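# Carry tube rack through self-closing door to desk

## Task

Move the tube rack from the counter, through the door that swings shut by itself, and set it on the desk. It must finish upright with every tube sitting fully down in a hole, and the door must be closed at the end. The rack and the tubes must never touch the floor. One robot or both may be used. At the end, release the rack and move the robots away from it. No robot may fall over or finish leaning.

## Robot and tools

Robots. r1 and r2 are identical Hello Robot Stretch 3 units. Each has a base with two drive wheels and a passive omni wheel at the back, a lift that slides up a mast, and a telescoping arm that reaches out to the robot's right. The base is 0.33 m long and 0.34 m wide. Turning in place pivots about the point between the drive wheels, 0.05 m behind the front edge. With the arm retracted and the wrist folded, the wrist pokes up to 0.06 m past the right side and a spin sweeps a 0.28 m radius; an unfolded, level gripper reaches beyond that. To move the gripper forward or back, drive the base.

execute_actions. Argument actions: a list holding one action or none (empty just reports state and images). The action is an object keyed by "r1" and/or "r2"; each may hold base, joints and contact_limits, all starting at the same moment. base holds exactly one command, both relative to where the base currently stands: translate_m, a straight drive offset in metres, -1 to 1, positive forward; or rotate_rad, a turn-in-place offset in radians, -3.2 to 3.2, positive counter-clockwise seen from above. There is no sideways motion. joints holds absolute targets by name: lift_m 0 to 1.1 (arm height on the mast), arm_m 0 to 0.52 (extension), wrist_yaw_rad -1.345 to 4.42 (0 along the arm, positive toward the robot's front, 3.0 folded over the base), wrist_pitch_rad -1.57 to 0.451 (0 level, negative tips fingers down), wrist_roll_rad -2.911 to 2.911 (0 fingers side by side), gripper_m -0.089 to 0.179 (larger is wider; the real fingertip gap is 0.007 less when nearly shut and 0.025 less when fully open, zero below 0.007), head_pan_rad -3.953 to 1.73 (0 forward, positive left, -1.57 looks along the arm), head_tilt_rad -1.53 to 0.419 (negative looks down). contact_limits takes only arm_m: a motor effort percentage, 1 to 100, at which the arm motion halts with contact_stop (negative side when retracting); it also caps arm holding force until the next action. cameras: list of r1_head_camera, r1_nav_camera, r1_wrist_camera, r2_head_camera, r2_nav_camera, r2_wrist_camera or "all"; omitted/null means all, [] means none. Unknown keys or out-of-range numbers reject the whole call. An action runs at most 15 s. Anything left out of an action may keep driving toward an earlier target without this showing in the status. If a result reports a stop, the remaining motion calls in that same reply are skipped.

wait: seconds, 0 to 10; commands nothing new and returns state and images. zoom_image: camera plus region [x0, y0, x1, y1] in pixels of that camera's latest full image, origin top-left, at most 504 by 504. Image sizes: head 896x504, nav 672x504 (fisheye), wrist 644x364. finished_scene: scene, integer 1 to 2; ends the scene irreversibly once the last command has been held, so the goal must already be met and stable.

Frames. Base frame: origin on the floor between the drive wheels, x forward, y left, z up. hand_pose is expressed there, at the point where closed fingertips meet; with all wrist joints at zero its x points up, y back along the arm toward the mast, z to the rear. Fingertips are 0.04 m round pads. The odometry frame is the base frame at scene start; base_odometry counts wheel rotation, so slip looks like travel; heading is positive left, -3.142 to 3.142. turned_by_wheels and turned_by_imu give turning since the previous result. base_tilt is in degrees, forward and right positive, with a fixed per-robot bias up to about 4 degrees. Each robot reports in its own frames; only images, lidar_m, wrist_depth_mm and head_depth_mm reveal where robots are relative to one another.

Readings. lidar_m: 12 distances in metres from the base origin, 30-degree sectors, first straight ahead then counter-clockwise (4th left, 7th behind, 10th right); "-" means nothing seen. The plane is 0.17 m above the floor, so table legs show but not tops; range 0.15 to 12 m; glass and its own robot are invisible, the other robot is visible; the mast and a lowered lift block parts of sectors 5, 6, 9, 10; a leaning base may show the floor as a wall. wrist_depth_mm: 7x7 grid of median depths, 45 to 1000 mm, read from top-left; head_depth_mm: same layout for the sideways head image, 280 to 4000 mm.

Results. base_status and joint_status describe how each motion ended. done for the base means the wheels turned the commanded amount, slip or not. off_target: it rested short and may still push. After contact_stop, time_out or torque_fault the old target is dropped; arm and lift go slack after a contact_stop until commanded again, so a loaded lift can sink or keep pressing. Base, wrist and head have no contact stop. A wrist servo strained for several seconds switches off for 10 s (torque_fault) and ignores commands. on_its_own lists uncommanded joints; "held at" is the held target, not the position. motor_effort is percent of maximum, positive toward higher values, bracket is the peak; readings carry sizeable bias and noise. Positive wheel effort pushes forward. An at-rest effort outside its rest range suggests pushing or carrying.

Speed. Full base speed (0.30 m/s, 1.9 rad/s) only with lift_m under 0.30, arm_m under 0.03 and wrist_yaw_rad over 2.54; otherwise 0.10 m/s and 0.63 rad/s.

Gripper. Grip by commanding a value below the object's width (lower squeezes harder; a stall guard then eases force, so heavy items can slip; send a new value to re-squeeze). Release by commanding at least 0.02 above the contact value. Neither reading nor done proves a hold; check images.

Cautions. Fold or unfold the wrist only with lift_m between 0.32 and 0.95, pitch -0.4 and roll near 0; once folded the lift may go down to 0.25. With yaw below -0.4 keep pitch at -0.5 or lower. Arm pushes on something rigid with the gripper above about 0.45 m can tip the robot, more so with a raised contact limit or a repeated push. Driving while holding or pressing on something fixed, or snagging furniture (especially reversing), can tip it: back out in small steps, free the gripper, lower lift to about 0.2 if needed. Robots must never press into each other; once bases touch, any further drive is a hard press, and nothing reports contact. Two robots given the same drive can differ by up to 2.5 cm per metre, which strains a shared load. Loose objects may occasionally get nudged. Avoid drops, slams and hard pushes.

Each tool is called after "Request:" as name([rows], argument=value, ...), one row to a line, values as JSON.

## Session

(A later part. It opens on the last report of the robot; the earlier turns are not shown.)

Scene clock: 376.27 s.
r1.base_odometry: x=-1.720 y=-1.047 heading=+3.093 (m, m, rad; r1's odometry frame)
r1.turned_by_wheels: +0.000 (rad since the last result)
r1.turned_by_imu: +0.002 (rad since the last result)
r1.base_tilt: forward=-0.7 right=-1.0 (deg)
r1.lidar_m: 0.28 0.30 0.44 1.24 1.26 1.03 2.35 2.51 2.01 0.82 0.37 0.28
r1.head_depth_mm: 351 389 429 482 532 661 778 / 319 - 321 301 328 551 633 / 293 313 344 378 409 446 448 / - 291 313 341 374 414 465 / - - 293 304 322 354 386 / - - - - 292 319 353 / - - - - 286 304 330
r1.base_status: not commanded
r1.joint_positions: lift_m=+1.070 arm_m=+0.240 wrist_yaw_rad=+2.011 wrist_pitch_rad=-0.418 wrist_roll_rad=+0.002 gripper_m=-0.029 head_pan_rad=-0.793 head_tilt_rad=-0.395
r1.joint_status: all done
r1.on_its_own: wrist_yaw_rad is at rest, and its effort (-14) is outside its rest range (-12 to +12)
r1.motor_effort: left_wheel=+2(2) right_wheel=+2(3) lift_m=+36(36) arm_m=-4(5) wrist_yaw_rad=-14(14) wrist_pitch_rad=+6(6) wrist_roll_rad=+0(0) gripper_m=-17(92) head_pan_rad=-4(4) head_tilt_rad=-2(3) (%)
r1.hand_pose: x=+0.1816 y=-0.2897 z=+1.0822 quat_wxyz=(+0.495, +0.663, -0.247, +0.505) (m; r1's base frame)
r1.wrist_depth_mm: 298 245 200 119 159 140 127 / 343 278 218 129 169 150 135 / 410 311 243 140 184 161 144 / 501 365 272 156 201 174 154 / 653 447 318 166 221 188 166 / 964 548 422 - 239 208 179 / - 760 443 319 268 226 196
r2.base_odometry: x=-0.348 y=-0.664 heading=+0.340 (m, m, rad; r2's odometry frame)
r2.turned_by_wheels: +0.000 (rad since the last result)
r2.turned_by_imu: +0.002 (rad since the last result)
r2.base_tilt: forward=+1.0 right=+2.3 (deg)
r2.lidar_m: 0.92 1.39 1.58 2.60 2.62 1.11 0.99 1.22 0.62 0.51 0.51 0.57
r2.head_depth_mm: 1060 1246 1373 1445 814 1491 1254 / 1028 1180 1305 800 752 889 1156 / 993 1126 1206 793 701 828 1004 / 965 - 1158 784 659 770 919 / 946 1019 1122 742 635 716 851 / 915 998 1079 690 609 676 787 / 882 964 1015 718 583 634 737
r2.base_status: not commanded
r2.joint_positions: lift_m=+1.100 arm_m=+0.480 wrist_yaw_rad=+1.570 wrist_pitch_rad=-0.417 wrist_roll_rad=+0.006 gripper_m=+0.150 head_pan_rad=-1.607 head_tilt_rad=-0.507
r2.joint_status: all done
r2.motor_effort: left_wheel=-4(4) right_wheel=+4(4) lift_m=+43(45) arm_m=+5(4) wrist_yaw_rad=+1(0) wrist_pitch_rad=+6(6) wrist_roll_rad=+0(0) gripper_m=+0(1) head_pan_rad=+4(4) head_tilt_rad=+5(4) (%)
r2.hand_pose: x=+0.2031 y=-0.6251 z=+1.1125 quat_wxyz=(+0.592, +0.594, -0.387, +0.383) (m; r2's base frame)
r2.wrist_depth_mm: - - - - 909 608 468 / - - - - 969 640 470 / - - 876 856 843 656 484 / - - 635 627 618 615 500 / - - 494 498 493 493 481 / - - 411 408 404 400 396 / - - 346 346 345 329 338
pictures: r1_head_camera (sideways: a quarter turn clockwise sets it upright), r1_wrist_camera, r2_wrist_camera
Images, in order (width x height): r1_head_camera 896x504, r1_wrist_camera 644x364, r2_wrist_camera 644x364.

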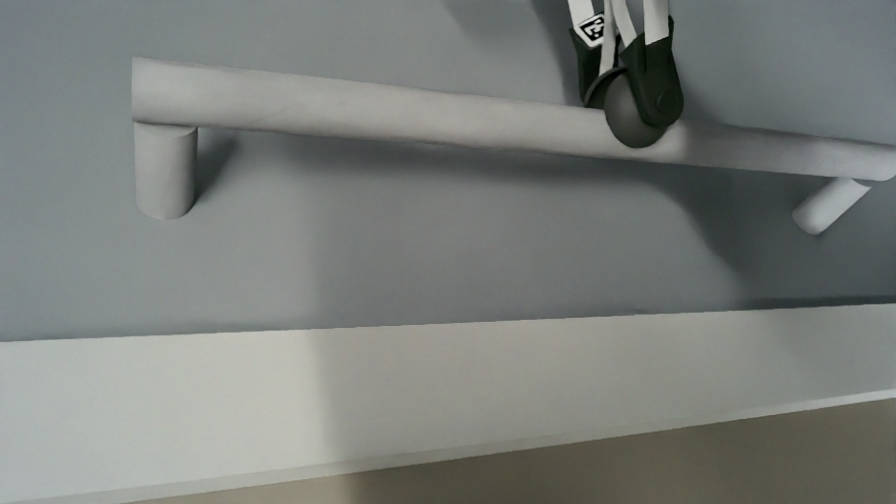

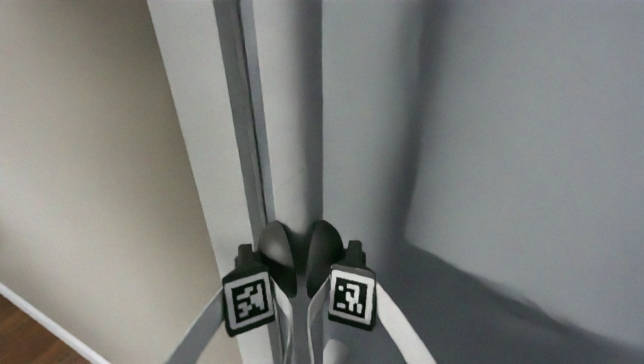

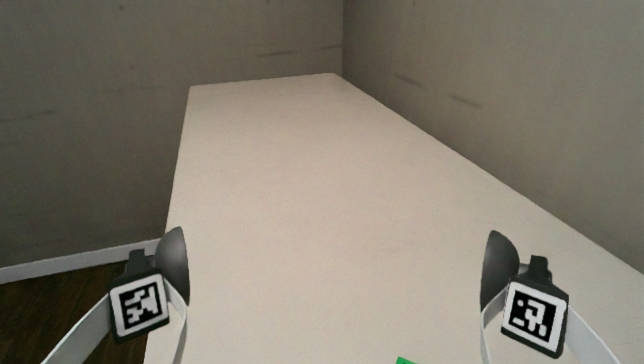

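Request:
execute_actions([
  {"r1":{"base":{"translate_m":0.05},"joints":{"gripper_m":0.1,"arm_m":0.217}},"r2":{"base":{"rotate_rad":-0.15},"joints":{"head_tilt_rad":-0.7,"head_pan_rad":-1.4}}},
], cameras=["r1_head_camera","r1_wrist_camera","r2_wrist_camera","r2_head_camera"])

Scene clock: 389.40 s.
r1.base_odometry: x=-1.770 y=-1.044 heading=+3.093 (m, m, rad; r1's odometry frame)
r1.turned_by_wheels: -0.001 (rad since the last result)
r1.turned_by_imu: +0.000 (rad since the last result)
r1.base_tilt: forward=-0.6 right=-1.2 (deg)
r1.lidar_m: 0.23 0.24 0.36 1.34 1.26 1.09 2.40 2.55 2.02 0.67 0.30 0.23
r1.head_depth_mm: 288 314 332 364 292 407 623 / - 289 306 339 370 408 378 / - - 286 302 335 369 425 / - - - - 305 312 350 / - - - - - 287 306 / - - - - - - 294 / - - - - - - -
r1.base_status: done
r1.joint_positions: lift_m=+1.070 arm_m=+0.217 wrist_yaw_rad=+2.034 wrist_pitch_rad=-0.432 wrist_roll_rad=+0.002 gripper_m=+0.100 head_pan_rad=-0.793 head_tilt_rad=-0.395
r1.joint_status: all done
r1.on_its_own: right_wheel is at rest, and its effort (+20) is outside its rest range (-18 to +18); wrist_yaw_rad is at rest, and its effort (-41) is outside its rest range (-12 to +12)
r1.motor_effort: left_wheel=-6(7) right_wheel=+20(27) lift_m=+33(36) arm_m=-3(7) wrist_yaw_rad=-41(41) wrist_pitch_rad=+11(15) wrist_roll_rad=+0(0) gripper_m=+11(86) head_pan_rad=-4(4) head_tilt_rad=-3(3) (%)
r1.hand_pose: x=+0.1778 y=-0.2628 z=+1.0794 quat_wxyz=(+0.492, +0.667, -0.234, +0.507) (m; r1's base frame)
r1.wrist_depth_mm: 227 169 148 63 118 104 94 / 269 206 163 69 127 112 100 / 324 245 181 76 137 120 107 / 406 286 205 85 150 130 114 / 562 353 232 96 162 142 123 / 878 511 269 110 - 154 133 / - 616 336 129 215 168 145
r2.base_odometry: x=-0.348 y=-0.664 heading=+0.190 (m, m, rad; r2's odometry frame)
r2.turned_by_wheels: -0.150 (rad since the last result)
r2.turned_by_imu: -0.148 (rad since the last result)
r2.base_tilt: forward=+1.0 right=+2.3 (deg)
r2.lidar_m: 0.76 1.39 1.48 2.12 2.64 1.63 1.03 1.22 0.70 0.53 0.51 0.54
r2.head_depth_mm: 1103 1223 805 760 1496 1338 1140 / 1000 1159 797 719 901 1242 1144 / 984 1096 788 664 843 1097 1139 / 970 1074 778 656 787 1014 1140 / 943 1010 694 626 744 936 1126 / 919 995 686 598 696 877 1102 / 886 981 721 594 672 820 1074
r2.base_status: done
r2.joint_positions: lift_m=+1.100 arm_m=+0.480 wrist_yaw_rad=+1.570 wrist_pitch_rad=-0.417 wrist_roll_rad=+0.006 gripper_m=+0.150 head_pan_rad=-1.407 head_tilt_rad=-0.691
r2.joint_status: all done
r2.motor_effort: left_wheel=+2(8) right_wheel=-4(12) lift_m=+43(43) arm_m=+4(5) wrist_yaw_rad=+0(1) wrist_pitch_rad=+6(6) wrist_roll_rad=+0(0) gripper_m=+0(1) head_pan_rad=+4(24) head_tilt_rad=-6(27) (%)
r2.hand_pose: x=+0.2031 y=-0.6251 z=+1.1125 quat_wxyz=(+0.592, +0.594, -0.387, +0.383) (m; r2's base frame)
r2.wrist_depth_mm: - - - - 778 569 444 / - - - - 815 586 457 / - - 861 845 794 603 469 / - 736 637 628 620 597 486 / - - 498 491 494 486 477 / - - 410 390 330 401 396 / - 355 347 327 278 331 336
pictures: r1_head_camera (sideways: a quarter turn clockwise sets it upright), r1_wrist_camera, r2_head_camera (sideways: a quarter turn clockwise sets it upright), r2_wrist_camera
Images, in order (width x height): r1_head_camera 896x504, r1_wrist_camera 644x364, r2_head_camera 896x504, r2_wrist_camera 644x364.

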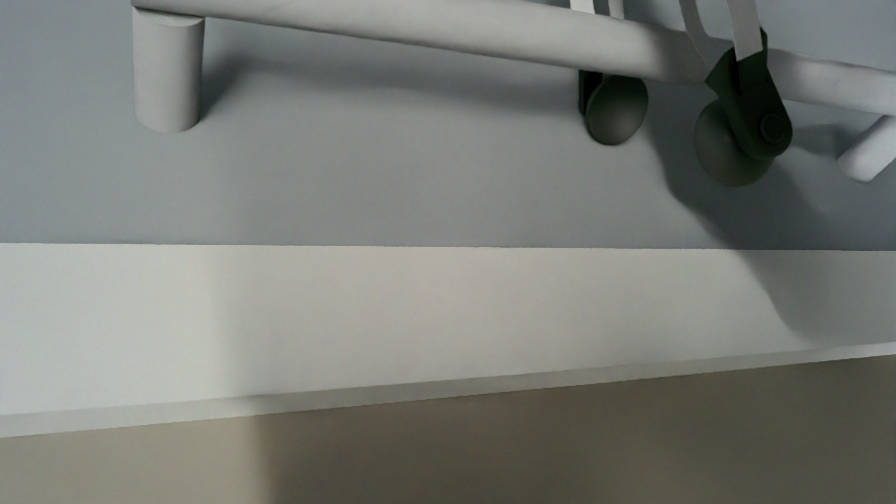

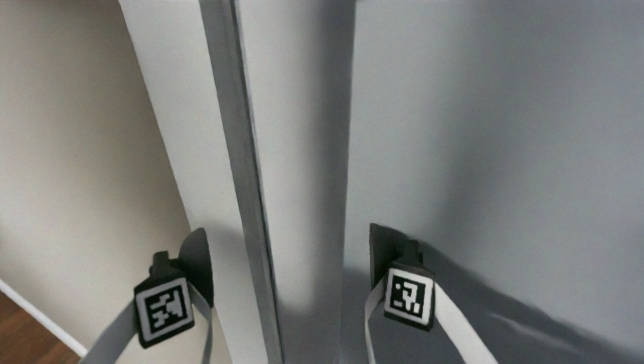

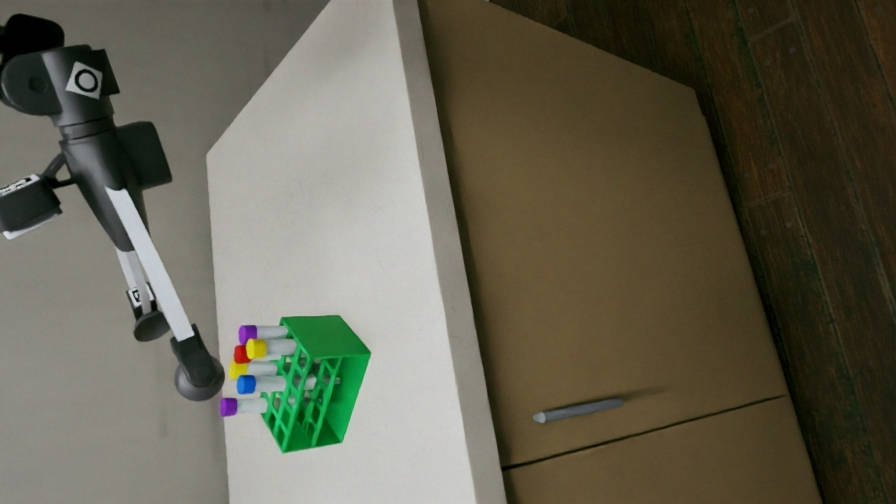

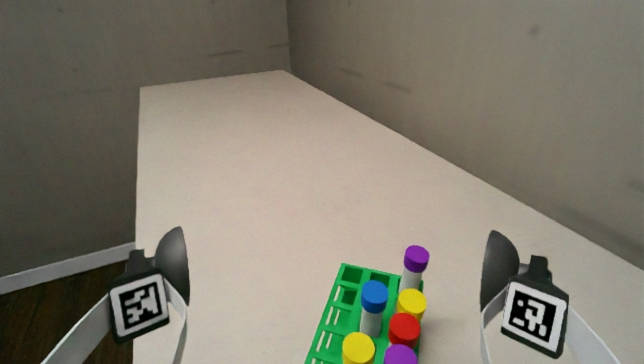

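Request:
execute_actions([
  {"r1":{"base":{"translate_m":-0.02},"joints":{"gripper_m":-0.02}}},
], cameras=["r1_head_camera","r1_wrist_camera"])

Scene clock: 397.17 s.
r1.base_odometry: x=-1.750 y=-1.045 heading=+3.093 (m, m, rad; r1's odometry frame)
r1.turned_by_wheels: +0.000 (rad since the last result)
r1.turned_by_imu: +0.001 (rad since the last result)
r1.base_tilt: forward=-0.5 right=-1.1 (deg)
r1.lidar_m: 0.25 0.27 0.39 1.28 1.25 1.08 2.38 2.53 2.01 0.72 0.32 0.25
r1.head_depth_mm: 298 - - - 299 563 665 / - 302 323 356 376 341 378 / - - 293 319 354 396 438 / - - - 292 316 350 392 / - - - - 286 303 335 / - - - - - 289 315 / - - - - - - 292
r1.base_status: done
r1.joint_positions: lift_m=+1.070 arm_m=+0.217 wrist_yaw_rad=+2.027 wrist_pitch_rad=-0.423 wrist_roll_rad=+0.002 gripper_m=-0.019 head_pan_rad=-0.793 head_tilt_rad=-0.395
r1.joint_status: all done
r1.on_its_own: wrist_yaw_rad is held at +2.051, not at your +2.000, by its stall guard, which is still easing
r1.motor_effort: left_wheel=-1(12) right_wheel=-1(18) lift_m=+32(32) arm_m=-4(4) wrist_yaw_rad=+29(30) wrist_pitch_rad=+8(11) wrist_roll_rad=+0(0) gripper_m=-17(91) head_pan_rad=-4(4) head_tilt_rad=-2(2) (%)
r1.hand_pose: x=+0.1796 y=-0.2637 z=+1.0814 quat_wxyz=(+0.492, +0.666, -0.240, +0.508) (m; r1's base frame)
r1.wrist_depth_mm: 255 210 164 72 126 113 102 / 299 235 181 78 136 121 109 / 353 270 200 86 148 130 116 / 437 317 226 97 161 140 123 / 594 385 262 108 175 152 133 / 856 476 364 120 192 166 143 / - 684 386 152 230 184 156
r2.base_odometry: x=-0.348 y=-0.664 heading=+0.190 (m, m, rad; r2's odometry frame)
r2.turned_by_wheels: +0.000 (rad since the last result)
r2.turned_by_imu: +0.001 (rad since the last result)
r2.base_tilt: forward=+1.0 right=+2.3 (deg)
r2.lidar_m: 0.76 1.40 1.47 2.12 2.65 1.62 1.01 1.22 0.70 0.52 0.51 0.54
r2.head_depth_mm: 1102 1222 806 762 1474 1337 1150 / 1000 1167 796 720 896 1241 1146 / 983 1104 788 665 839 1094 1145 / 969 1072 779 657 789 1012 1133 / 944 1007 699 626 746 939 1132 / 917 994 685 598 698 871 1102 / 894 985 727 590 673 822 1076
r2.base_status: not commanded
r2.joint_positions: lift_m=+1.100 arm_m=+0.480 wrist_yaw_rad=+1.570 wrist_pitch_rad=-0.417 wrist_roll_rad=+0.006 gripper_m=+0.150 head_pan_rad=-1.407 head_tilt_rad=-0.691
r2.joint_status: not commanded
r2.motor_effort: left_wheel=+2(3) right_wheel=-4(4) lift_m=+43(43) arm_m=+4(4) wrist_yaw_rad=+1(0) wrist_pitch_rad=+6(6) wrist_roll_rad=+0(0) gripper_m=+0(1) head_pan_rad=+4(4) head_tilt_rad=-6(6) (%)
r2.hand_pose: x=+0.2031 y=-0.6251 z=+1.1125 quat_wxyz=(+0.592, +0.594, -0.387, +0.383) (m; r2's base frame)
r2.wrist_depth_mm: - - - - 779 561 440 / - - - - 826 589 449 / - - 875 868 787 607 470 / - 714 632 625 609 594 483 / - - 495 492 490 488 474 / - - 413 396 330 400 400 / - 355 350 326 277 331 337
pictures: r1_head_camera (sideways: a quarter turn clockwise sets it upright), r1_wrist_camera
Images, in order (width x height): r1_head_camera 896x504, r1_wrist_camera 644x364.

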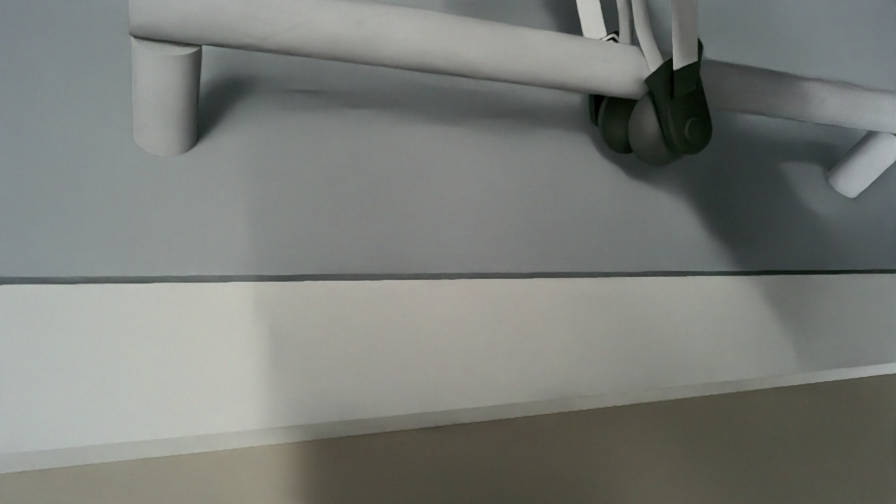

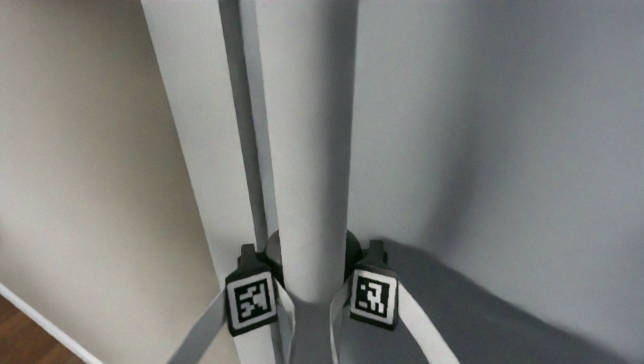

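Request:
execute_actions([
  {"r1":{"joints":{"arm_m":0.26},"contact_limits":{"arm_m":1}},"r2":{"base":{"translate_m":-0.03},"joints":{"arm_m":0.52,"gripper_m":0.17}}},
], cameras=["r2_wrist_camera","r2_head_camera"])

Scene clock: 442.73 s.
r1.base_odometry: x=-1.750 y=-1.045 heading=+3.093 (m, m, rad; r1's odometry frame)
r1.turned_by_wheels: +0.000 (rad since the last result)
r1.turned_by_imu: +0.001 (rad since the last result)
r1.base_tilt: forward=-0.6 right=-1.0 (deg)
r1.lidar_m: 0.25 0.27 0.39 1.28 1.26 1.05 2.37 2.54 2.01 0.73 0.32 0.25
r1.head_depth_mm: 298 - - - 298 560 665 / - 302 323 356 376 341 378 / - - 293 319 354 396 439 / - - - 292 315 350 393 / - - - - 286 303 335 / - - - - - 289 314 / - - - - - - 292
r1.base_status: not commanded
r1.joint_positions: lift_m=+1.070 arm_m=+0.217 wrist_yaw_rad=+2.010 wrist_pitch_rad=-0.423 wrist_roll_rad=+0.002 gripper_m=-0.019 head_pan_rad=-0.793 head_tilt_rad=-0.395
r1.joint_status: arm_m contact_stop (moved +0.000 of +0.043)
r1.on_its_own: arm_m is slack since a contact_stop, until your next command for it (your +0.260 is given up)
r1.motor_effort: left_wheel=+0(0) right_wheel=-2(2) lift_m=+33(33) arm_m=+0(1) wrist_yaw_rad=+0(1) wrist_pitch_rad=+7(8) wrist_roll_rad=+0(0) gripper_m=-15(15) head_pan_rad=-4(4) head_tilt_rad=-2(3) (%)
r1.contact_limits: arm_m 1 (drawing in: default 26, maximum 42; extending or still: default 34, maximum 57)
r1.hand_pose: x=+0.1813 y=-0.2673 z=+1.0814 quat_wxyz=(+0.496, +0.663, -0.246, +0.503) (m; r1's base frame)
r1.wrist_depth_mm: 244 189 163 72 125 113 102 / 283 229 176 79 135 120 108 / 333 262 199 87 147 129 115 / 406 308 220 97 160 139 123 / 533 366 253 109 175 151 133 / 776 461 346 120 191 165 144 / - 627 354 148 226 183 156
r2.base_odometry: x=-0.377 y=-0.669 heading=+0.190 (m, m, rad; r2's odometry frame)
r2.turned_by_wheels: +0.000 (rad since the last result)
r2.turned_by_imu: +0.001 (rad since the last result)
r2.base_tilt: forward=+1.0 right=+2.3 (deg)
r2.lidar_m: 0.78 1.42 1.51 2.17 2.62 1.58 0.98 1.19 0.72 0.54 0.53 0.55
r2.head_depth_mm: 1109 1234 843 785 1563 1355 1145 / 1017 1189 798 739 923 1282 1144 / - 1099 789 700 864 1125 1135 / 976 1089 780 656 811 1042 1133 / 954 1018 738 646 764 965 1130 / 933 997 675 621 718 901 1104 / 901 983 719 593 682 852 1079
r2.base_status: done
r2.joint_positions: lift_m=+1.100 arm_m=+0.520 wrist_yaw_rad=+1.570 wrist_pitch_rad=-0.417 wrist_roll_rad=+0.006 gripper_m=+0.170 head_pan_rad=-1.407 head_tilt_rad=-0.691
r2.joint_status: all done
r2.motor_effort: left_wheel=+2(3) right_wheel=-4(11) lift_m=+43(43) arm_m=+5(6) wrist_yaw_rad=+0(2) wrist_pitch_rad=+6(6) wrist_roll_rad=+0(0) gripper_m=+1(88) head_pan_rad=+4(5) head_tilt_rad=-5(6) (%)
r2.hand_pose: x=+0.2031 y=-0.6651 z=+1.1125 quat_wxyz=(+0.592, +0.594, -0.387, +0.383) (m; r2's base frame)
r2.wrist_depth_mm: - - - - 737 544 422 / - - - - 779 563 438 / - - 881 864 785 589 450 / - 685 629 625 625 587 464 / - 537 495 501 486 483 464 / - - 409 275 402 403 397 / - 350 346 248 343 331 349
pictures: r2_head_camera (sideways: a quarter turn clockwise sets it upright), r2_wrist_camera
Images, in order (width x height): r2_head_camera 896x504, r2_wrist_camera 644x364.

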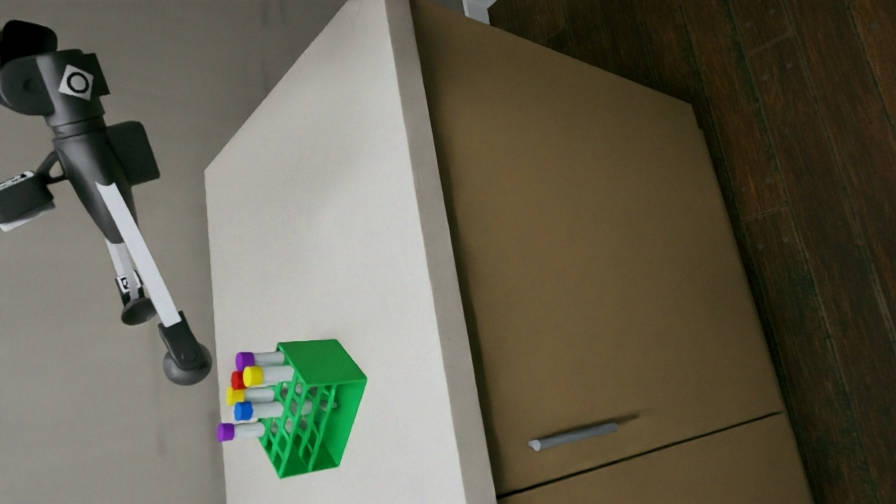

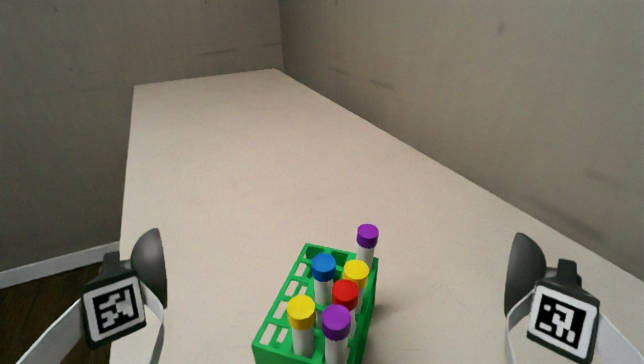

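Request:
execute_actions([
  {"r1":{"base":{"translate_m":-0.15}},"r2":{"joints":{"lift_m":1.0,"wrist_yaw_rad":1.47}}},
], cameras=["r1_nav_camera","r2_wrist_camera","r2_head_camera"])

Scene clock: 454.00 s.
r1.base_odometry: x=-1.600 y=-1.052 heading=+3.093 (m, m, rad; r1's odometry frame)
r1.turned_by_wheels: +0.000 (rad since the last result)
r1.turned_by_imu: +0.001 (rad since the last result)
r1.base_tilt: forward=-0.6 right=-1.1 (deg)
r1.lidar_m: 0.40 0.43 0.62 1.22 1.01 0.92 2.23 2.38 2.00 1.09 0.31 0.30
r1.head_depth_mm: 323 - - 285 305 694 865 / 290 315 339 380 400 357 393 / - - 295 321 357 403 444 / - - - 287 309 343 385 / 2470 2627 2865 2770 2003 1614 1319 / 2364 2512 2670 2797 2178 1616 1253 / 2218 2325 360 379 406 439 481
r1.base_status: done
r1.joint_positions: lift_m=+1.070 arm_m=+0.217 wrist_yaw_rad=+1.988 wrist_pitch_rad=-0.422 wrist_roll_rad=+0.002 gripper_m=-0.019 head_pan_rad=-0.793 head_tilt_rad=-0.395
r1.joint_status: not commanded
r1.on_its_own: arm_m is slack since a contact_stop, until your next command for it (your +0.260 is given up); wrist_yaw_rad is at rest, and its effort (+27) is outside its rest range (-12 to +12)
r1.motor_effort: left_wheel=+1(3) right_wheel=-4(15) lift_m=+33(33) arm_m=+0(0) wrist_yaw_rad=+27(26) wrist_pitch_rad=+7(8) wrist_roll_rad=+0(0) gripper_m=-18(18) head_pan_rad=-4(4) head_tilt_rad=-2(3) (%)
r1.hand_pose: x=+0.1833 y=-0.2716 z=+1.0815 quat_wxyz=(+0.501, +0.661, -0.253, +0.498) (m; r1's base frame)
r1.wrist_depth_mm: 466 394 152 71 130 121 114 / 538 441 168 78 140 131 122 / 647 510 188 86 153 140 130 / 790 592 458 96 168 154 142 / - 715 551 107 186 168 154 / - 880 673 118 201 188 170 / - - 769 247 246 211 187
r2.base_odometry: x=-0.377 y=-0.669 heading=+0.190 (m, m, rad; r2's odometry frame)
r2.turned_by_wheels: +0.000 (rad since the last result)
r2.turned_by_imu: +0.001 (rad since the last result)
r2.base_tilt: forward=+1.0 right=+2.3 (deg)
r2.lidar_m: 0.78 1.42 1.50 2.17 2.62 1.40 0.86 1.19 0.72 0.54 0.53 0.55
r2.head_depth_mm: 1037 1254 843 783 1564 1343 1148 / 1018 1242 794 742 923 1278 1148 / 1011 1109 787 700 865 1133 1144 / 982 1073 779 656 811 1044 1139 / 954 1042 734 649 765 967 1130 / 926 1009 677 621 718 900 1100 / 906 984 719 594 679 845 1078
r2.base_status: not commanded
r2.joint_positions: lift_m=+1.000 arm_m=+0.520 wrist_yaw_rad=+1.472 wrist_pitch_rad=-0.417 wrist_roll_rad=+0.006 gripper_m=+0.170 head_pan_rad=-1.407 head_tilt_rad=-0.691
r2.joint_status: all done
r2.motor_effort: left_wheel=+2(3) right_wheel=-4(4) lift_m=+23(36) arm_m=+5(4) wrist_yaw_rad=-1(0) wrist_pitch_rad=+6(6) wrist_roll_rad=+0(0) gripper_m=+0(0) head_pan_rad=+4(4) head_tilt_rad=-6(5) (%)
r2.hand_pose: x=+0.2020 y=-0.6870 z=+1.0133 quat_wxyz=(+0.610, +0.574, -0.416, +0.354) (m; r2's base frame)
r2.wrist_depth_mm: - - - 941 652 493 398 / - 997 948 896 690 513 413 / - 611 591 590 585 529 426 / - 440 417 224 428 422 421 / 381 353 236 228 338 332 332 / 300 - 204 246 277 276 273 / 258 235 230 226 236 229 238
pictures: r1_nav_camera (sideways: a quarter turn counterclockwise sets it upright), r2_head_camera (sideways: a quarter turn clockwise sets it upright), r2_wrist_camera
Images, in order (width x height): r1_nav_camera 672x504, r2_head_camera 896x504, r2_wrist_camera 644x364.

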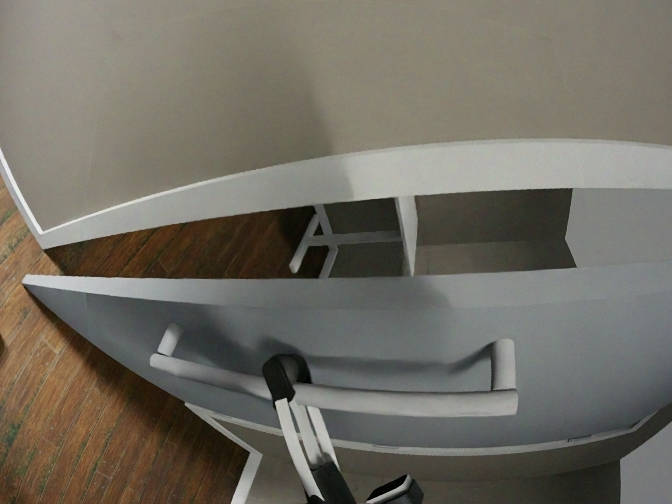

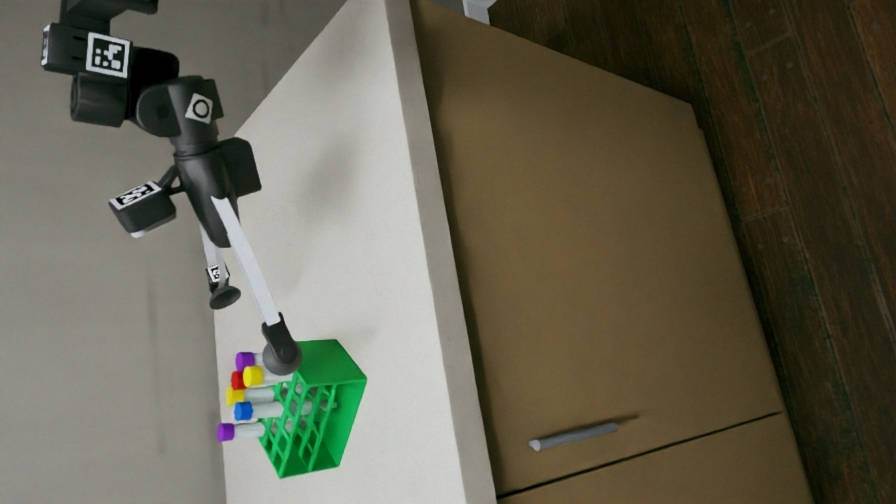

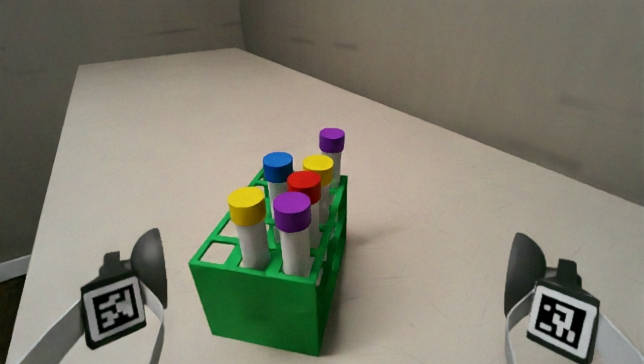

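Request:
execute_actions([
  {"r1":{"base":{"translate_m":-0.15}},"r2":{"base":{"translate_m":0.03},"joints":{"lift_m":0.925,"wrist_yaw_rad":1.25,"arm_m":0.417}}},
], cameras=["r1_nav_camera","r2_wrist_camera","r2_head_camera"])

Scene clock: 486.70 s.
r1.base_odometry: x=-1.450 y=-1.060 heading=+3.093 (m, m, rad; r1's odometry frame)
r1.turned_by_wheels: +0.000 (rad since the last result)
r1.turned_by_imu: +0.002 (rad since the last result)
r1.base_tilt: forward=-0.6 right=-1.0 (deg)
r1.lidar_m: 0.55 0.59 0.86 1.21 0.93 0.83 2.08 2.22 1.98 1.60 0.31 0.32
r1.head_depth_mm: 371 416 351 312 334 1015 1284 / 301 304 366 418 446 515 444 / - - 302 321 362 413 461 / - - - 296 324 362 408 / 2669 2828 2679 2945 2164 1667 1360 / 2508 2676 2834 2898 2172 1678 1354 / 2343 2480 2629 2779 2172 1610 691
r1.base_status: done
r1.joint_positions: lift_m=+1.070 arm_m=+0.220 wrist_yaw_rad=+1.840 wrist_pitch_rad=-0.418 wrist_roll_rad=+0.002 gripper_m=-0.019 head_pan_rad=-0.793 head_tilt_rad=-0.395
r1.joint_status: not commanded
r1.on_its_own: wrist_yaw_rad is held at +1.862, not at your +2.000, by its stall guard, which is not easing now; arm_m is slack since a contact_stop, until your next command for it (your +0.260 is given up); wrist_yaw_rad is at rest, and its effort (+26) is outside its rest range (-12 to +12)
r1.motor_effort: left_wheel=+1(5) right_wheel=-5(13) lift_m=+33(32) arm_m=+0(2) wrist_yaw_rad=+26(72) wrist_pitch_rad=+6(7) wrist_roll_rad=+0(0) gripper_m=-18(23) head_pan_rad=-4(4) head_tilt_rad=-2(3) (%)
r1.hand_pose: x=+0.1949 y=-0.3057 z=+1.0824 quat_wxyz=(+0.536, +0.640, -0.302, +0.461) (m; r1's base frame)
r1.wrist_depth_mm: 547 142 137 71 138 138 139 / 623 559 151 78 150 151 153 / 719 614 164 86 165 166 166 / 828 696 181 95 184 183 183 / - 820 204 107 204 206 207 / - 967 844 118 231 233 234 / - - 284 254 270 272 271
r2.base_odometry: x=-0.348 y=-0.664 heading=+0.190 (m, m, rad; r2's odometry frame)
r2.turned_by_wheels: +0.000 (rad since the last result)
r2.turned_by_imu: +0.001 (rad since the last result)
r2.base_tilt: forward=+1.0 right=+2.3 (deg)
r2.lidar_m: 0.76 1.39 1.48 2.13 2.64 0.78 0.80 1.22 0.70 0.53 0.51 0.54
r2.head_depth_mm: 1062 1174 767 759 1491 1350 1144 / 1027 1138 724 717 897 1243 1152 / 1002 1091 708 665 841 1101 1141 / 969 1065 728 654 792 1007 1133 / 942 1024 736 626 745 940 1121 / 920 993 699 600 700 873 1101 / 891 975 723 592 672 823 1074
r2.base_status: done
r2.joint_positions: lift_m=+0.925 arm_m=+0.417 wrist_yaw_rad=+1.251 wrist_pitch_rad=-0.413 wrist_roll_rad=+0.012 gripper_m=+0.170 head_pan_rad=-1.407 head_tilt_rad=-0.692
r2.joint_status: all done
r2.motor_effort: left_wheel=+3(6) right_wheel=-4(11) lift_m=+23(23) arm_m=-4(6) wrist_yaw_rad=-1(7) wrist_pitch_rad=+4(6) wrist_roll_rad=-4(6) gripper_m=+1(1) head_pan_rad=+4(4) head_tilt_rad=-5(6) (%)
r2.hand_pose: x=+0.1922 y=-0.6331 z=+0.9393 quat_wxyz=(+0.643, +0.524, -0.480, +0.284) (m; r2's base frame)
r2.wrist_depth_mm: - - - 785 578 494 417 / 690 669 648 252 181 514 436 / 422 412 402 182 335 379 373 / 300 298 290 172 176 280 277 / 235 236 229 191 205 221 218 / 199 - 188 186 185 184 181 / - 157 160 159 157 152 159
pictures: r1_nav_camera (sideways: a quarter turn counterclockwise sets it upright), r2_head_camera (sideways: a quarter turn clockwise sets it upright), r2_wrist_camera
Images, in order (width x height): r1_nav_camera 672x504, r2_head_camera 896x504, r2_wrist_camera 644x364.

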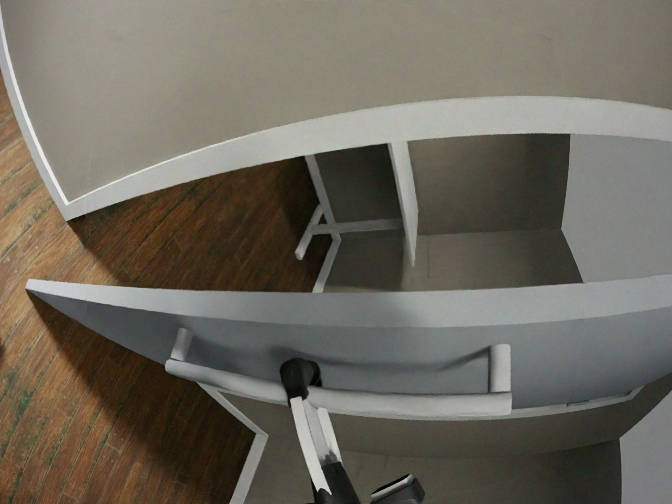

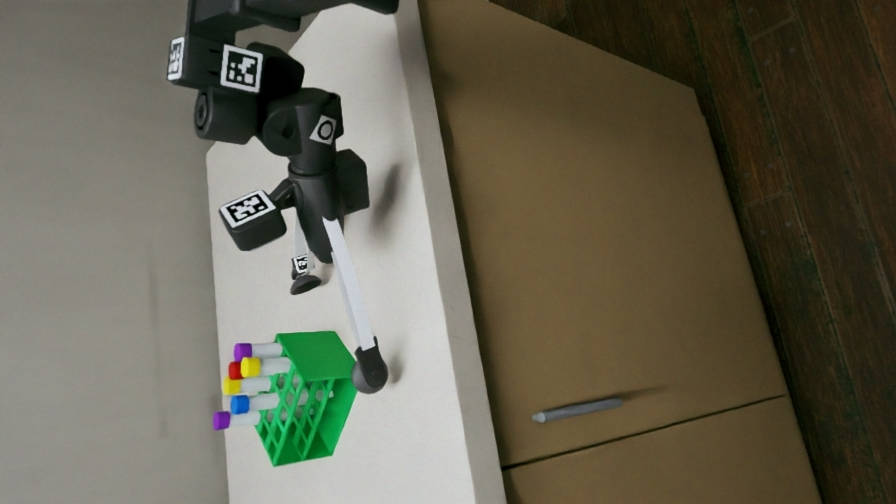

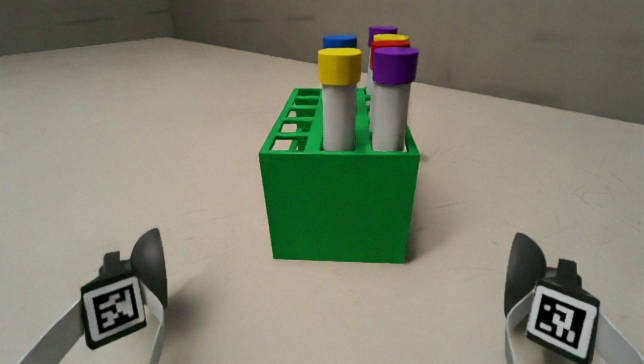

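Request:
execute_actions([
  {"r1":{"base":{"translate_m":-0.18},"joints":{"arm_m":0.358,"wrist_yaw_rad":2.09}},"r2":{"base":{"translate_m":0.067},"joints":{"lift_m":0.94,"arm_m":0.439}}},
], cameras=["r1_nav_camera","r2_wrist_camera","r2_head_camera"])

Scene clock: 542.23 s.
r1.base_odometry: x=-1.270 y=-1.068 heading=+3.094 (m, m, rad; r1's odometry frame)
r1.turned_by_wheels: +0.000 (rad since the last result)
r1.turned_by_imu: +0.002 (rad since the last result)
r1.base_tilt: forward=-0.6 right=-1.0 (deg)
r1.lidar_m: 0.72 0.78 1.14 1.22 0.77 1.85 1.90 2.02 1.97 1.94 0.35 0.73
r1.head_depth_mm: - - 297 1328 1523 1635 1291 / 2092 2227 2300 329 354 388 452 / 2314 2437 2622 2764 2189 1676 1321 / 2569 2737 2941 3019 2183 1680 1361 / 2793 2975 3237 2943 2166 1670 1352 / 2670 2814 2983 3076 2174 1678 1356 / 2501 2686 2802 2939 2173 1668 1348
r1.base_status: done
r1.joint_positions: lift_m=+1.070 arm_m=+0.358 wrist_yaw_rad=+2.098 wrist_pitch_rad=-0.413 wrist_roll_rad=+0.002 gripper_m=-0.019 head_pan_rad=-0.793 head_tilt_rad=-0.395
r1.joint_status: all done
r1.motor_effort: left_wheel=+5(7) right_wheel=-6(13) lift_m=+34(33) arm_m=+6(11) wrist_yaw_rad=-10(100) wrist_pitch_rad=+4(6) wrist_roll_rad=+0(0) gripper_m=-14(27) head_pan_rad=-4(5) head_tilt_rad=-2(3) (%)
r1.hand_pose: x=+0.1732 y=-0.3894 z=+1.0836 quat_wxyz=(+0.471, +0.672, -0.219, +0.527) (m; r1's base frame)
r1.wrist_depth_mm: - 143 136 72 138 137 136 / - - 148 79 148 148 147 / - - 166 86 164 163 160 / - - 182 96 179 178 178 / - - 203 107 201 199 198 / - - - 118 227 225 224 / - - 283 144 263 259 257
r2.base_odometry: x=-0.282 y=-0.651 heading=+0.190 (m, m, rad; r2's odometry frame)
r2.turned_by_wheels: +0.000 (rad since the last result)
r2.turned_by_imu: +0.002 (rad since the last result)
r2.base_tilt: forward=+1.0 right=+2.3 (deg)
r2.lidar_m: 0.71 1.34 1.41 2.03 2.67 0.73 1.31 1.28 0.66 0.49 0.48 0.51
r2.head_depth_mm: 1033 1141 801 709 900 1314 1149 / 1004 1086 755 667 837 1123 1140 / 975 1070 720 637 787 1023 1135 / 941 1035 715 628 739 946 1130 / 916 1004 678 602 687 877 1109 / 895 981 713 575 661 816 1086 / 867 954 756 573 624 766 1059
r2.base_status: done
r2.joint_positions: lift_m=+0.940 arm_m=+0.439 wrist_yaw_rad=+1.251 wrist_pitch_rad=-0.413 wrist_roll_rad=+0.012 gripper_m=+0.170 head_pan_rad=-1.407 head_tilt_rad=-0.692
r2.joint_status: all done
r2.motor_effort: left_wheel=+2(7) right_wheel=-4(5) lift_m=+43(46) arm_m=+4(4) wrist_yaw_rad=-1(1) wrist_pitch_rad=+4(5) wrist_roll_rad=-4(4) gripper_m=+1(1) head_pan_rad=+4(4) head_tilt_rad=-5(5) (%)
r2.hand_pose: x=+0.1922 y=-0.6545 z=+0.9534 quat_wxyz=(+0.643, +0.524, -0.480, +0.284) (m; r2's base frame)
r2.wrist_depth_mm: - - - 721 555 451 379 / 778 741 711 686 539 474 398 / 460 460 440 141 110 416 399 / 329 326 319 100 95 305 301 / 257 259 241 113 110 243 239 / 214 - 193 113 112 201 198 / - 171 165 127 124 166 173
pictures: r1_nav_camera (sideways: a quarter turn counterclockwise sets it upright), r2_head_camera (sideways: a quarter turn clockwise sets it upright), r2_wrist_camera
Images, in order (width x height): r1_nav_camera 672x504, r2_head_camera 896x504, r2_wrist_camera 644x364.

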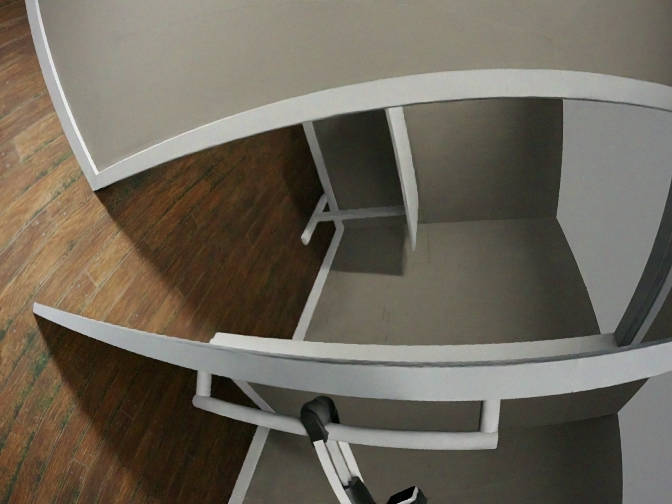

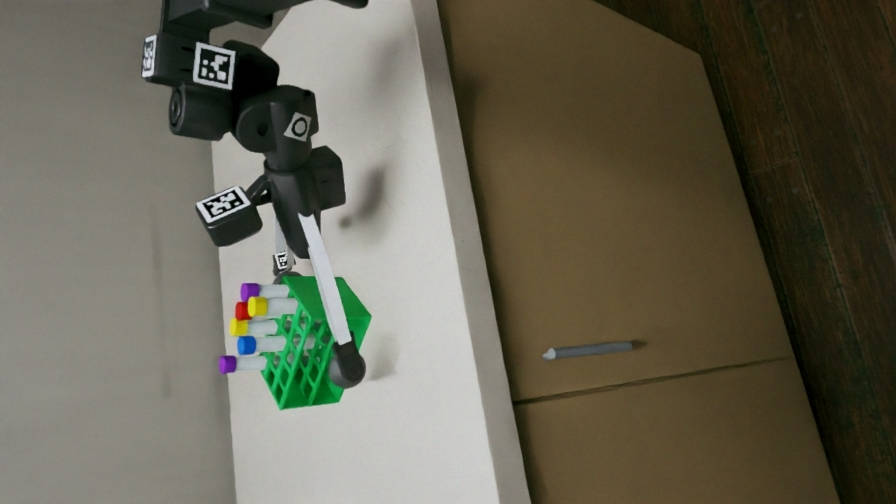

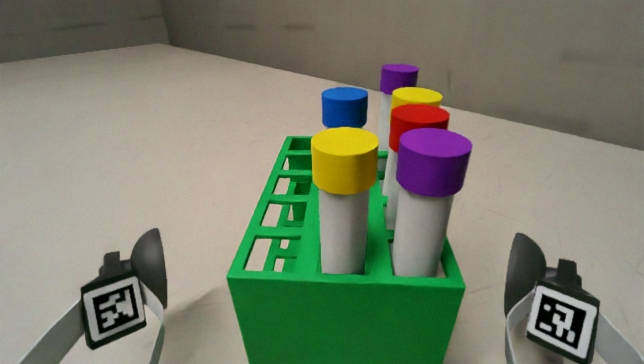

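Request:
execute_actions([
  {"r2":{"joints":{"gripper_m":0.04}}},
], cameras=["r2_wrist_camera","r2_head_camera"])

Scene clock: 551.47 s.
r1.base_odometry: x=-1.270 y=-1.068 heading=+3.094 (m, m, rad; r1's odometry frame)
r1.turned_by_wheels: +0.000 (rad since the last result)
r1.turned_by_imu: +0.001 (rad since the last result)
r1.base_tilt: forward=-0.7 right=-1.0 (deg)
r1.lidar_m: 0.72 0.78 1.14 1.22 0.77 1.85 1.90 2.02 1.97 1.93 0.35 0.73
r1.head_depth_mm: - - 297 1332 1531 1627 1282 / 2091 2229 2299 330 354 389 452 / 2310 2457 2616 2748 2181 1684 1327 / 2570 2729 2948 3017 2182 1664 1357 / 2784 2998 3202 2942 2172 1679 1355 / 2648 2805 3037 3080 2174 1674 1351 / 2533 2664 2824 2911 2165 1662 1360
r1.base_status: not commanded
r1.joint_positions: lift_m=+1.070 arm_m=+0.358 wrist_yaw_rad=+2.098 wrist_pitch_rad=-0.413 wrist_roll_rad=+0.002 gripper_m=-0.019 head_pan_rad=-0.793 head_tilt_rad=-0.395
r1.joint_status: not commanded
r1.motor_effort: left_wheel=+6(6) right_wheel=-6(6) lift_m=+33(33) arm_m=+6(6) wrist_yaw_rad=-9(9) wrist_pitch_rad=+4(4) wrist_roll_rad=+0(0) gripper_m=-15(15) head_pan_rad=-4(4) head_tilt_rad=-2(3) (%)
r1.hand_pose: x=+0.1732 y=-0.3894 z=+1.0836 quat_wxyz=(+0.471, +0.672, -0.219, +0.527) (m; r1's base frame)
r1.wrist_depth_mm: - 144 136 72 137 136 136 / - - 148 79 149 147 148 / - - 164 86 163 163 161 / - - 182 95 180 179 177 / - - 202 107 200 200 197 / - - - 118 227 226 221 / - - 283 143 263 261 255
r2.base_odometry: x=-0.282 y=-0.651 heading=+0.190 (m, m, rad; r2's odometry frame)
r2.turned_by_wheels: +0.000 (rad since the last result)
r2.turned_by_imu: +0.001 (rad since the last result)
r2.base_tilt: forward=+1.1 right=+2.3 (deg)
r2.lidar_m: 0.71 1.33 1.41 2.04 2.67 0.74 1.31 1.28 0.65 0.49 0.48 0.50
r2.head_depth_mm: 1027 1143 802 709 903 1303 1153 / 1007 1088 756 668 839 1120 1153 / 967 1071 717 637 783 1024 1147 / 947 1034 743 629 740 943 1135 / 916 1006 676 601 686 877 1100 / 891 981 711 575 662 820 1076 / 870 954 758 574 625 771 1051
r2.base_status: not commanded
r2.joint_positions: lift_m=+0.940 arm_m=+0.439 wrist_yaw_rad=+1.250 wrist_pitch_rad=-0.408 wrist_roll_rad=+0.012 gripper_m=+0.042 head_pan_rad=-1.407 head_tilt_rad=-0.692
r2.joint_status: all done
r2.motor_effort: left_wheel=+3(3) right_wheel=-3(4) lift_m=+43(43) arm_m=+4(4) wrist_yaw_rad=+1(2) wrist_pitch_rad=+3(5) wrist_roll_rad=-4(4) gripper_m=-28(99) head_pan_rad=+4(4) head_tilt_rad=-5(5) (%)
r2.hand_pose: x=+0.1927 y=-0.6550 z=+0.9546 quat_wxyz=(+0.643, +0.523, -0.481, +0.286) (m; r2's base frame)
r2.wrist_depth_mm: - - 999 713 552 451 378 / 796 761 738 688 546 476 398 / 474 458 455 147 122 428 401 / 333 329 322 118 140 312 305 / 259 256 243 126 124 246 242 / 211 211 132 130 127 202 200 / 178 178 167 148 149 168 171
pictures: r2_head_camera (sideways: a quarter turn clockwise sets it upright), r2_wrist_camera
Images, in order (width x height): r2_head_camera 896x504, r2_wrist_camera 644x364.

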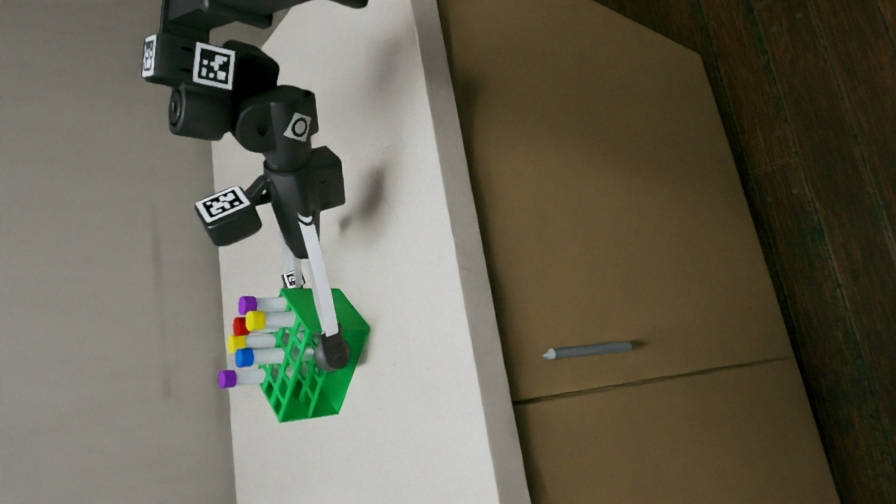

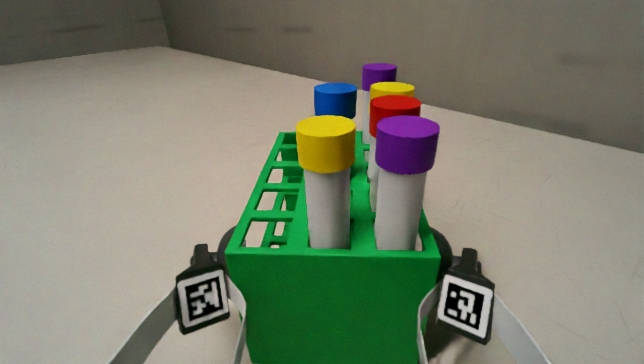

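Request:
execute_actions([
  {"r1":{"base":{"translate_m":-0.21},"joints":{"arm_m":0.52,"wrist_yaw_rad":2.1}},"r2":{"joints":{"lift_m":1.02}}},
], cameras=["r1_nav_camera","r2_wrist_camera","r2_head_camera"])

Scene clock: 630.83 s.
r1.base_odometry: x=-1.060 y=-1.078 heading=+3.094 (m, m, rad; r1's odometry frame)
r1.turned_by_wheels: +0.001 (rad since the last result)
r1.turned_by_imu: -0.024 (rad since the last result)
r1.base_tilt: forward=-0.6 right=-1.1 (deg)
r1.lidar_m: 0.93 0.99 1.26 1.23 1.29 1.73 1.68 1.78 1.96 1.91 0.49 2.91
r1.head_depth_mm: 626 624 623 618 613 607 604 / 967 962 957 944 931 923 909 / 2205 2343 2522 1640 1745 1576 1321 / 2484 2640 2855 2927 2186 1676 1358 / 2755 2968 3263 3105 2174 1676 1362 / 2924 3056 3206 3037 2179 1672 1349 / 2705 2848 3035 3121 2160 1672 1358
r1.base_status: done
r1.joint_positions: lift_m=+1.070 arm_m=+0.520 wrist_yaw_rad=+2.061 wrist_pitch_rad=-0.404 wrist_roll_rad=+0.003 gripper_m=-0.019 head_pan_rad=-0.793 head_tilt_rad=-0.395
r1.joint_status: wrist_yaw_rad off_target (ended at +2.061, target +2.100); the others done
r1.on_its_own: right_wheel is at rest, and its effort (-22) is outside its rest range (-18 to +18); wrist_yaw_rad is at rest, and its effort (+46) is outside its rest range (-12 to +12)
r1.motor_effort: left_wheel=+15(18) right_wheel=-22(27) lift_m=+33(33) arm_m=+2(16) wrist_yaw_rad=+46(100) wrist_pitch_rad=+1(4) wrist_roll_rad=-1(1) gripper_m=-19(25) head_pan_rad=-4(3) head_tilt_rad=-2(2) (%)
r1.hand_pose: x=+0.1782 y=-0.5585 z=+1.0855 quat_wxyz=(+0.478, +0.668, -0.235, +0.520) (m; r1's base frame)
r1.wrist_depth_mm: - 121 129 72 157 177 201 / - 129 140 79 173 194 222 / - 140 153 87 191 219 255 / - 156 167 96 214 246 295 / - - 183 107 240 287 351 / - - 197 120 285 338 437 / - - 241 146 331 421 568
r2.base_odometry: x=-0.282 y=-0.651 heading=+0.190 (m, m, rad; r2's odometry frame)
r2.turned_by_wheels: +0.000 (rad since the last result)
r2.turned_by_imu: +0.002 (rad since the last result)
r2.base_tilt: forward=+1.0 right=+2.3 (deg)
r2.lidar_m: 0.71 1.34 1.41 2.04 2.67 0.64 1.31 1.28 0.66 0.49 0.48 0.50
r2.head_depth_mm: 986 1225 808 710 901 1301 1153 / 979 - 794 668 834 1121 1145 / 965 1065 783 637 784 1020 1137 / 941 1042 776 629 738 946 1134 / 915 978 703 602 688 880 1108 / 891 963 705 576 659 820 1081 / 870 957 756 573 625 765 1048
r2.base_status: not commanded
r2.joint_positions: lift_m=+1.020 arm_m=+0.439 wrist_yaw_rad=+1.250 wrist_pitch_rad=-0.423 wrist_roll_rad=+0.012 gripper_m=+0.048 head_pan_rad=-1.407 head_tilt_rad=-0.692
r2.joint_status: all done
r2.on_its_own: gripper_m is held at +0.047, not at your +0.040, by its stall guard, which is not easing now
r2.motor_effort: left_wheel=+2(2) right_wheel=-4(4) lift_m=+44(45) arm_m=+4(4) wrist_yaw_rad=+2(1) wrist_pitch_rad=+8(8) wrist_roll_rad=-4(3) gripper_m=-20(25) head_pan_rad=+4(4) head_tilt_rad=-5(5) (%)
r2.hand_pose: x=+0.1909 y=-0.6544 z=+1.0311 quat_wxyz=(+0.645, +0.527, -0.477, +0.281) (m; r2's base frame)
r2.wrist_depth_mm: - - - 713 548 447 381 / - - 993 770 592 477 399 / 669 664 632 583 572 503 420 / 482 471 476 216 411 446 426 / 380 375 368 139 141 356 353 / 310 307 139 137 135 295 293 / 262 261 198 144 144 247 250
pictures: r1_nav_camera (sideways: a quarter turn counterclockwise sets it upright), r2_head_camera (sideways: a quarter turn clockwise sets it upright), r2_wrist_camera
Images, in order (width x height): r1_nav_camera 672x504, r2_head_camera 896x504, r2_wrist_camera 644x364.

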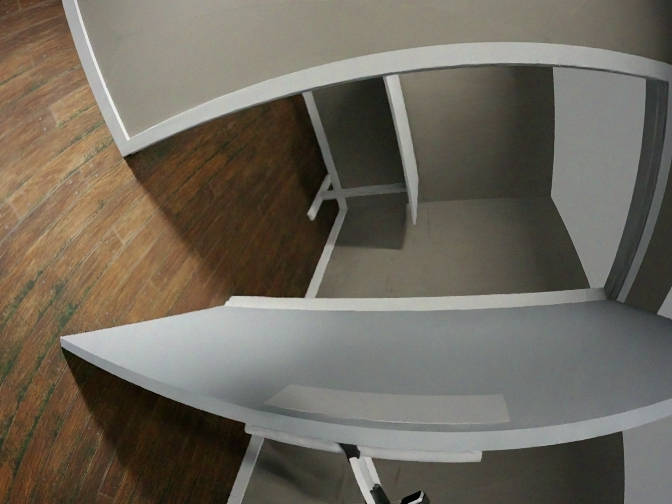

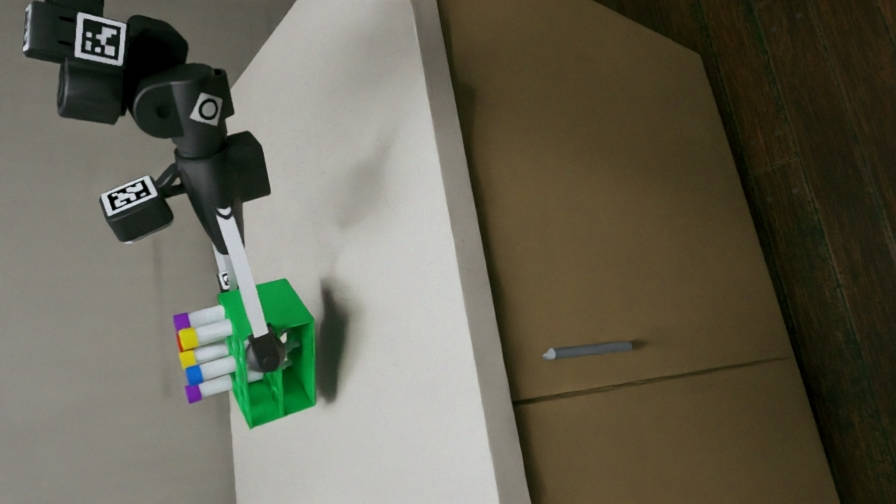

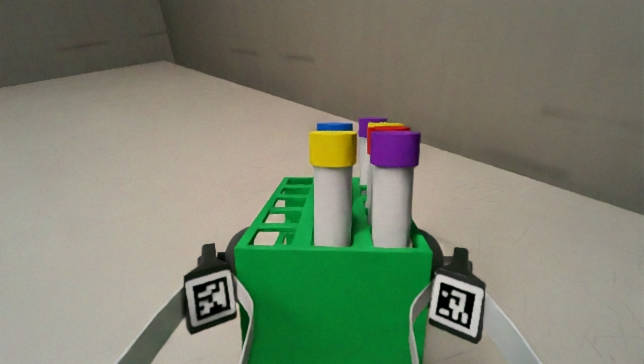

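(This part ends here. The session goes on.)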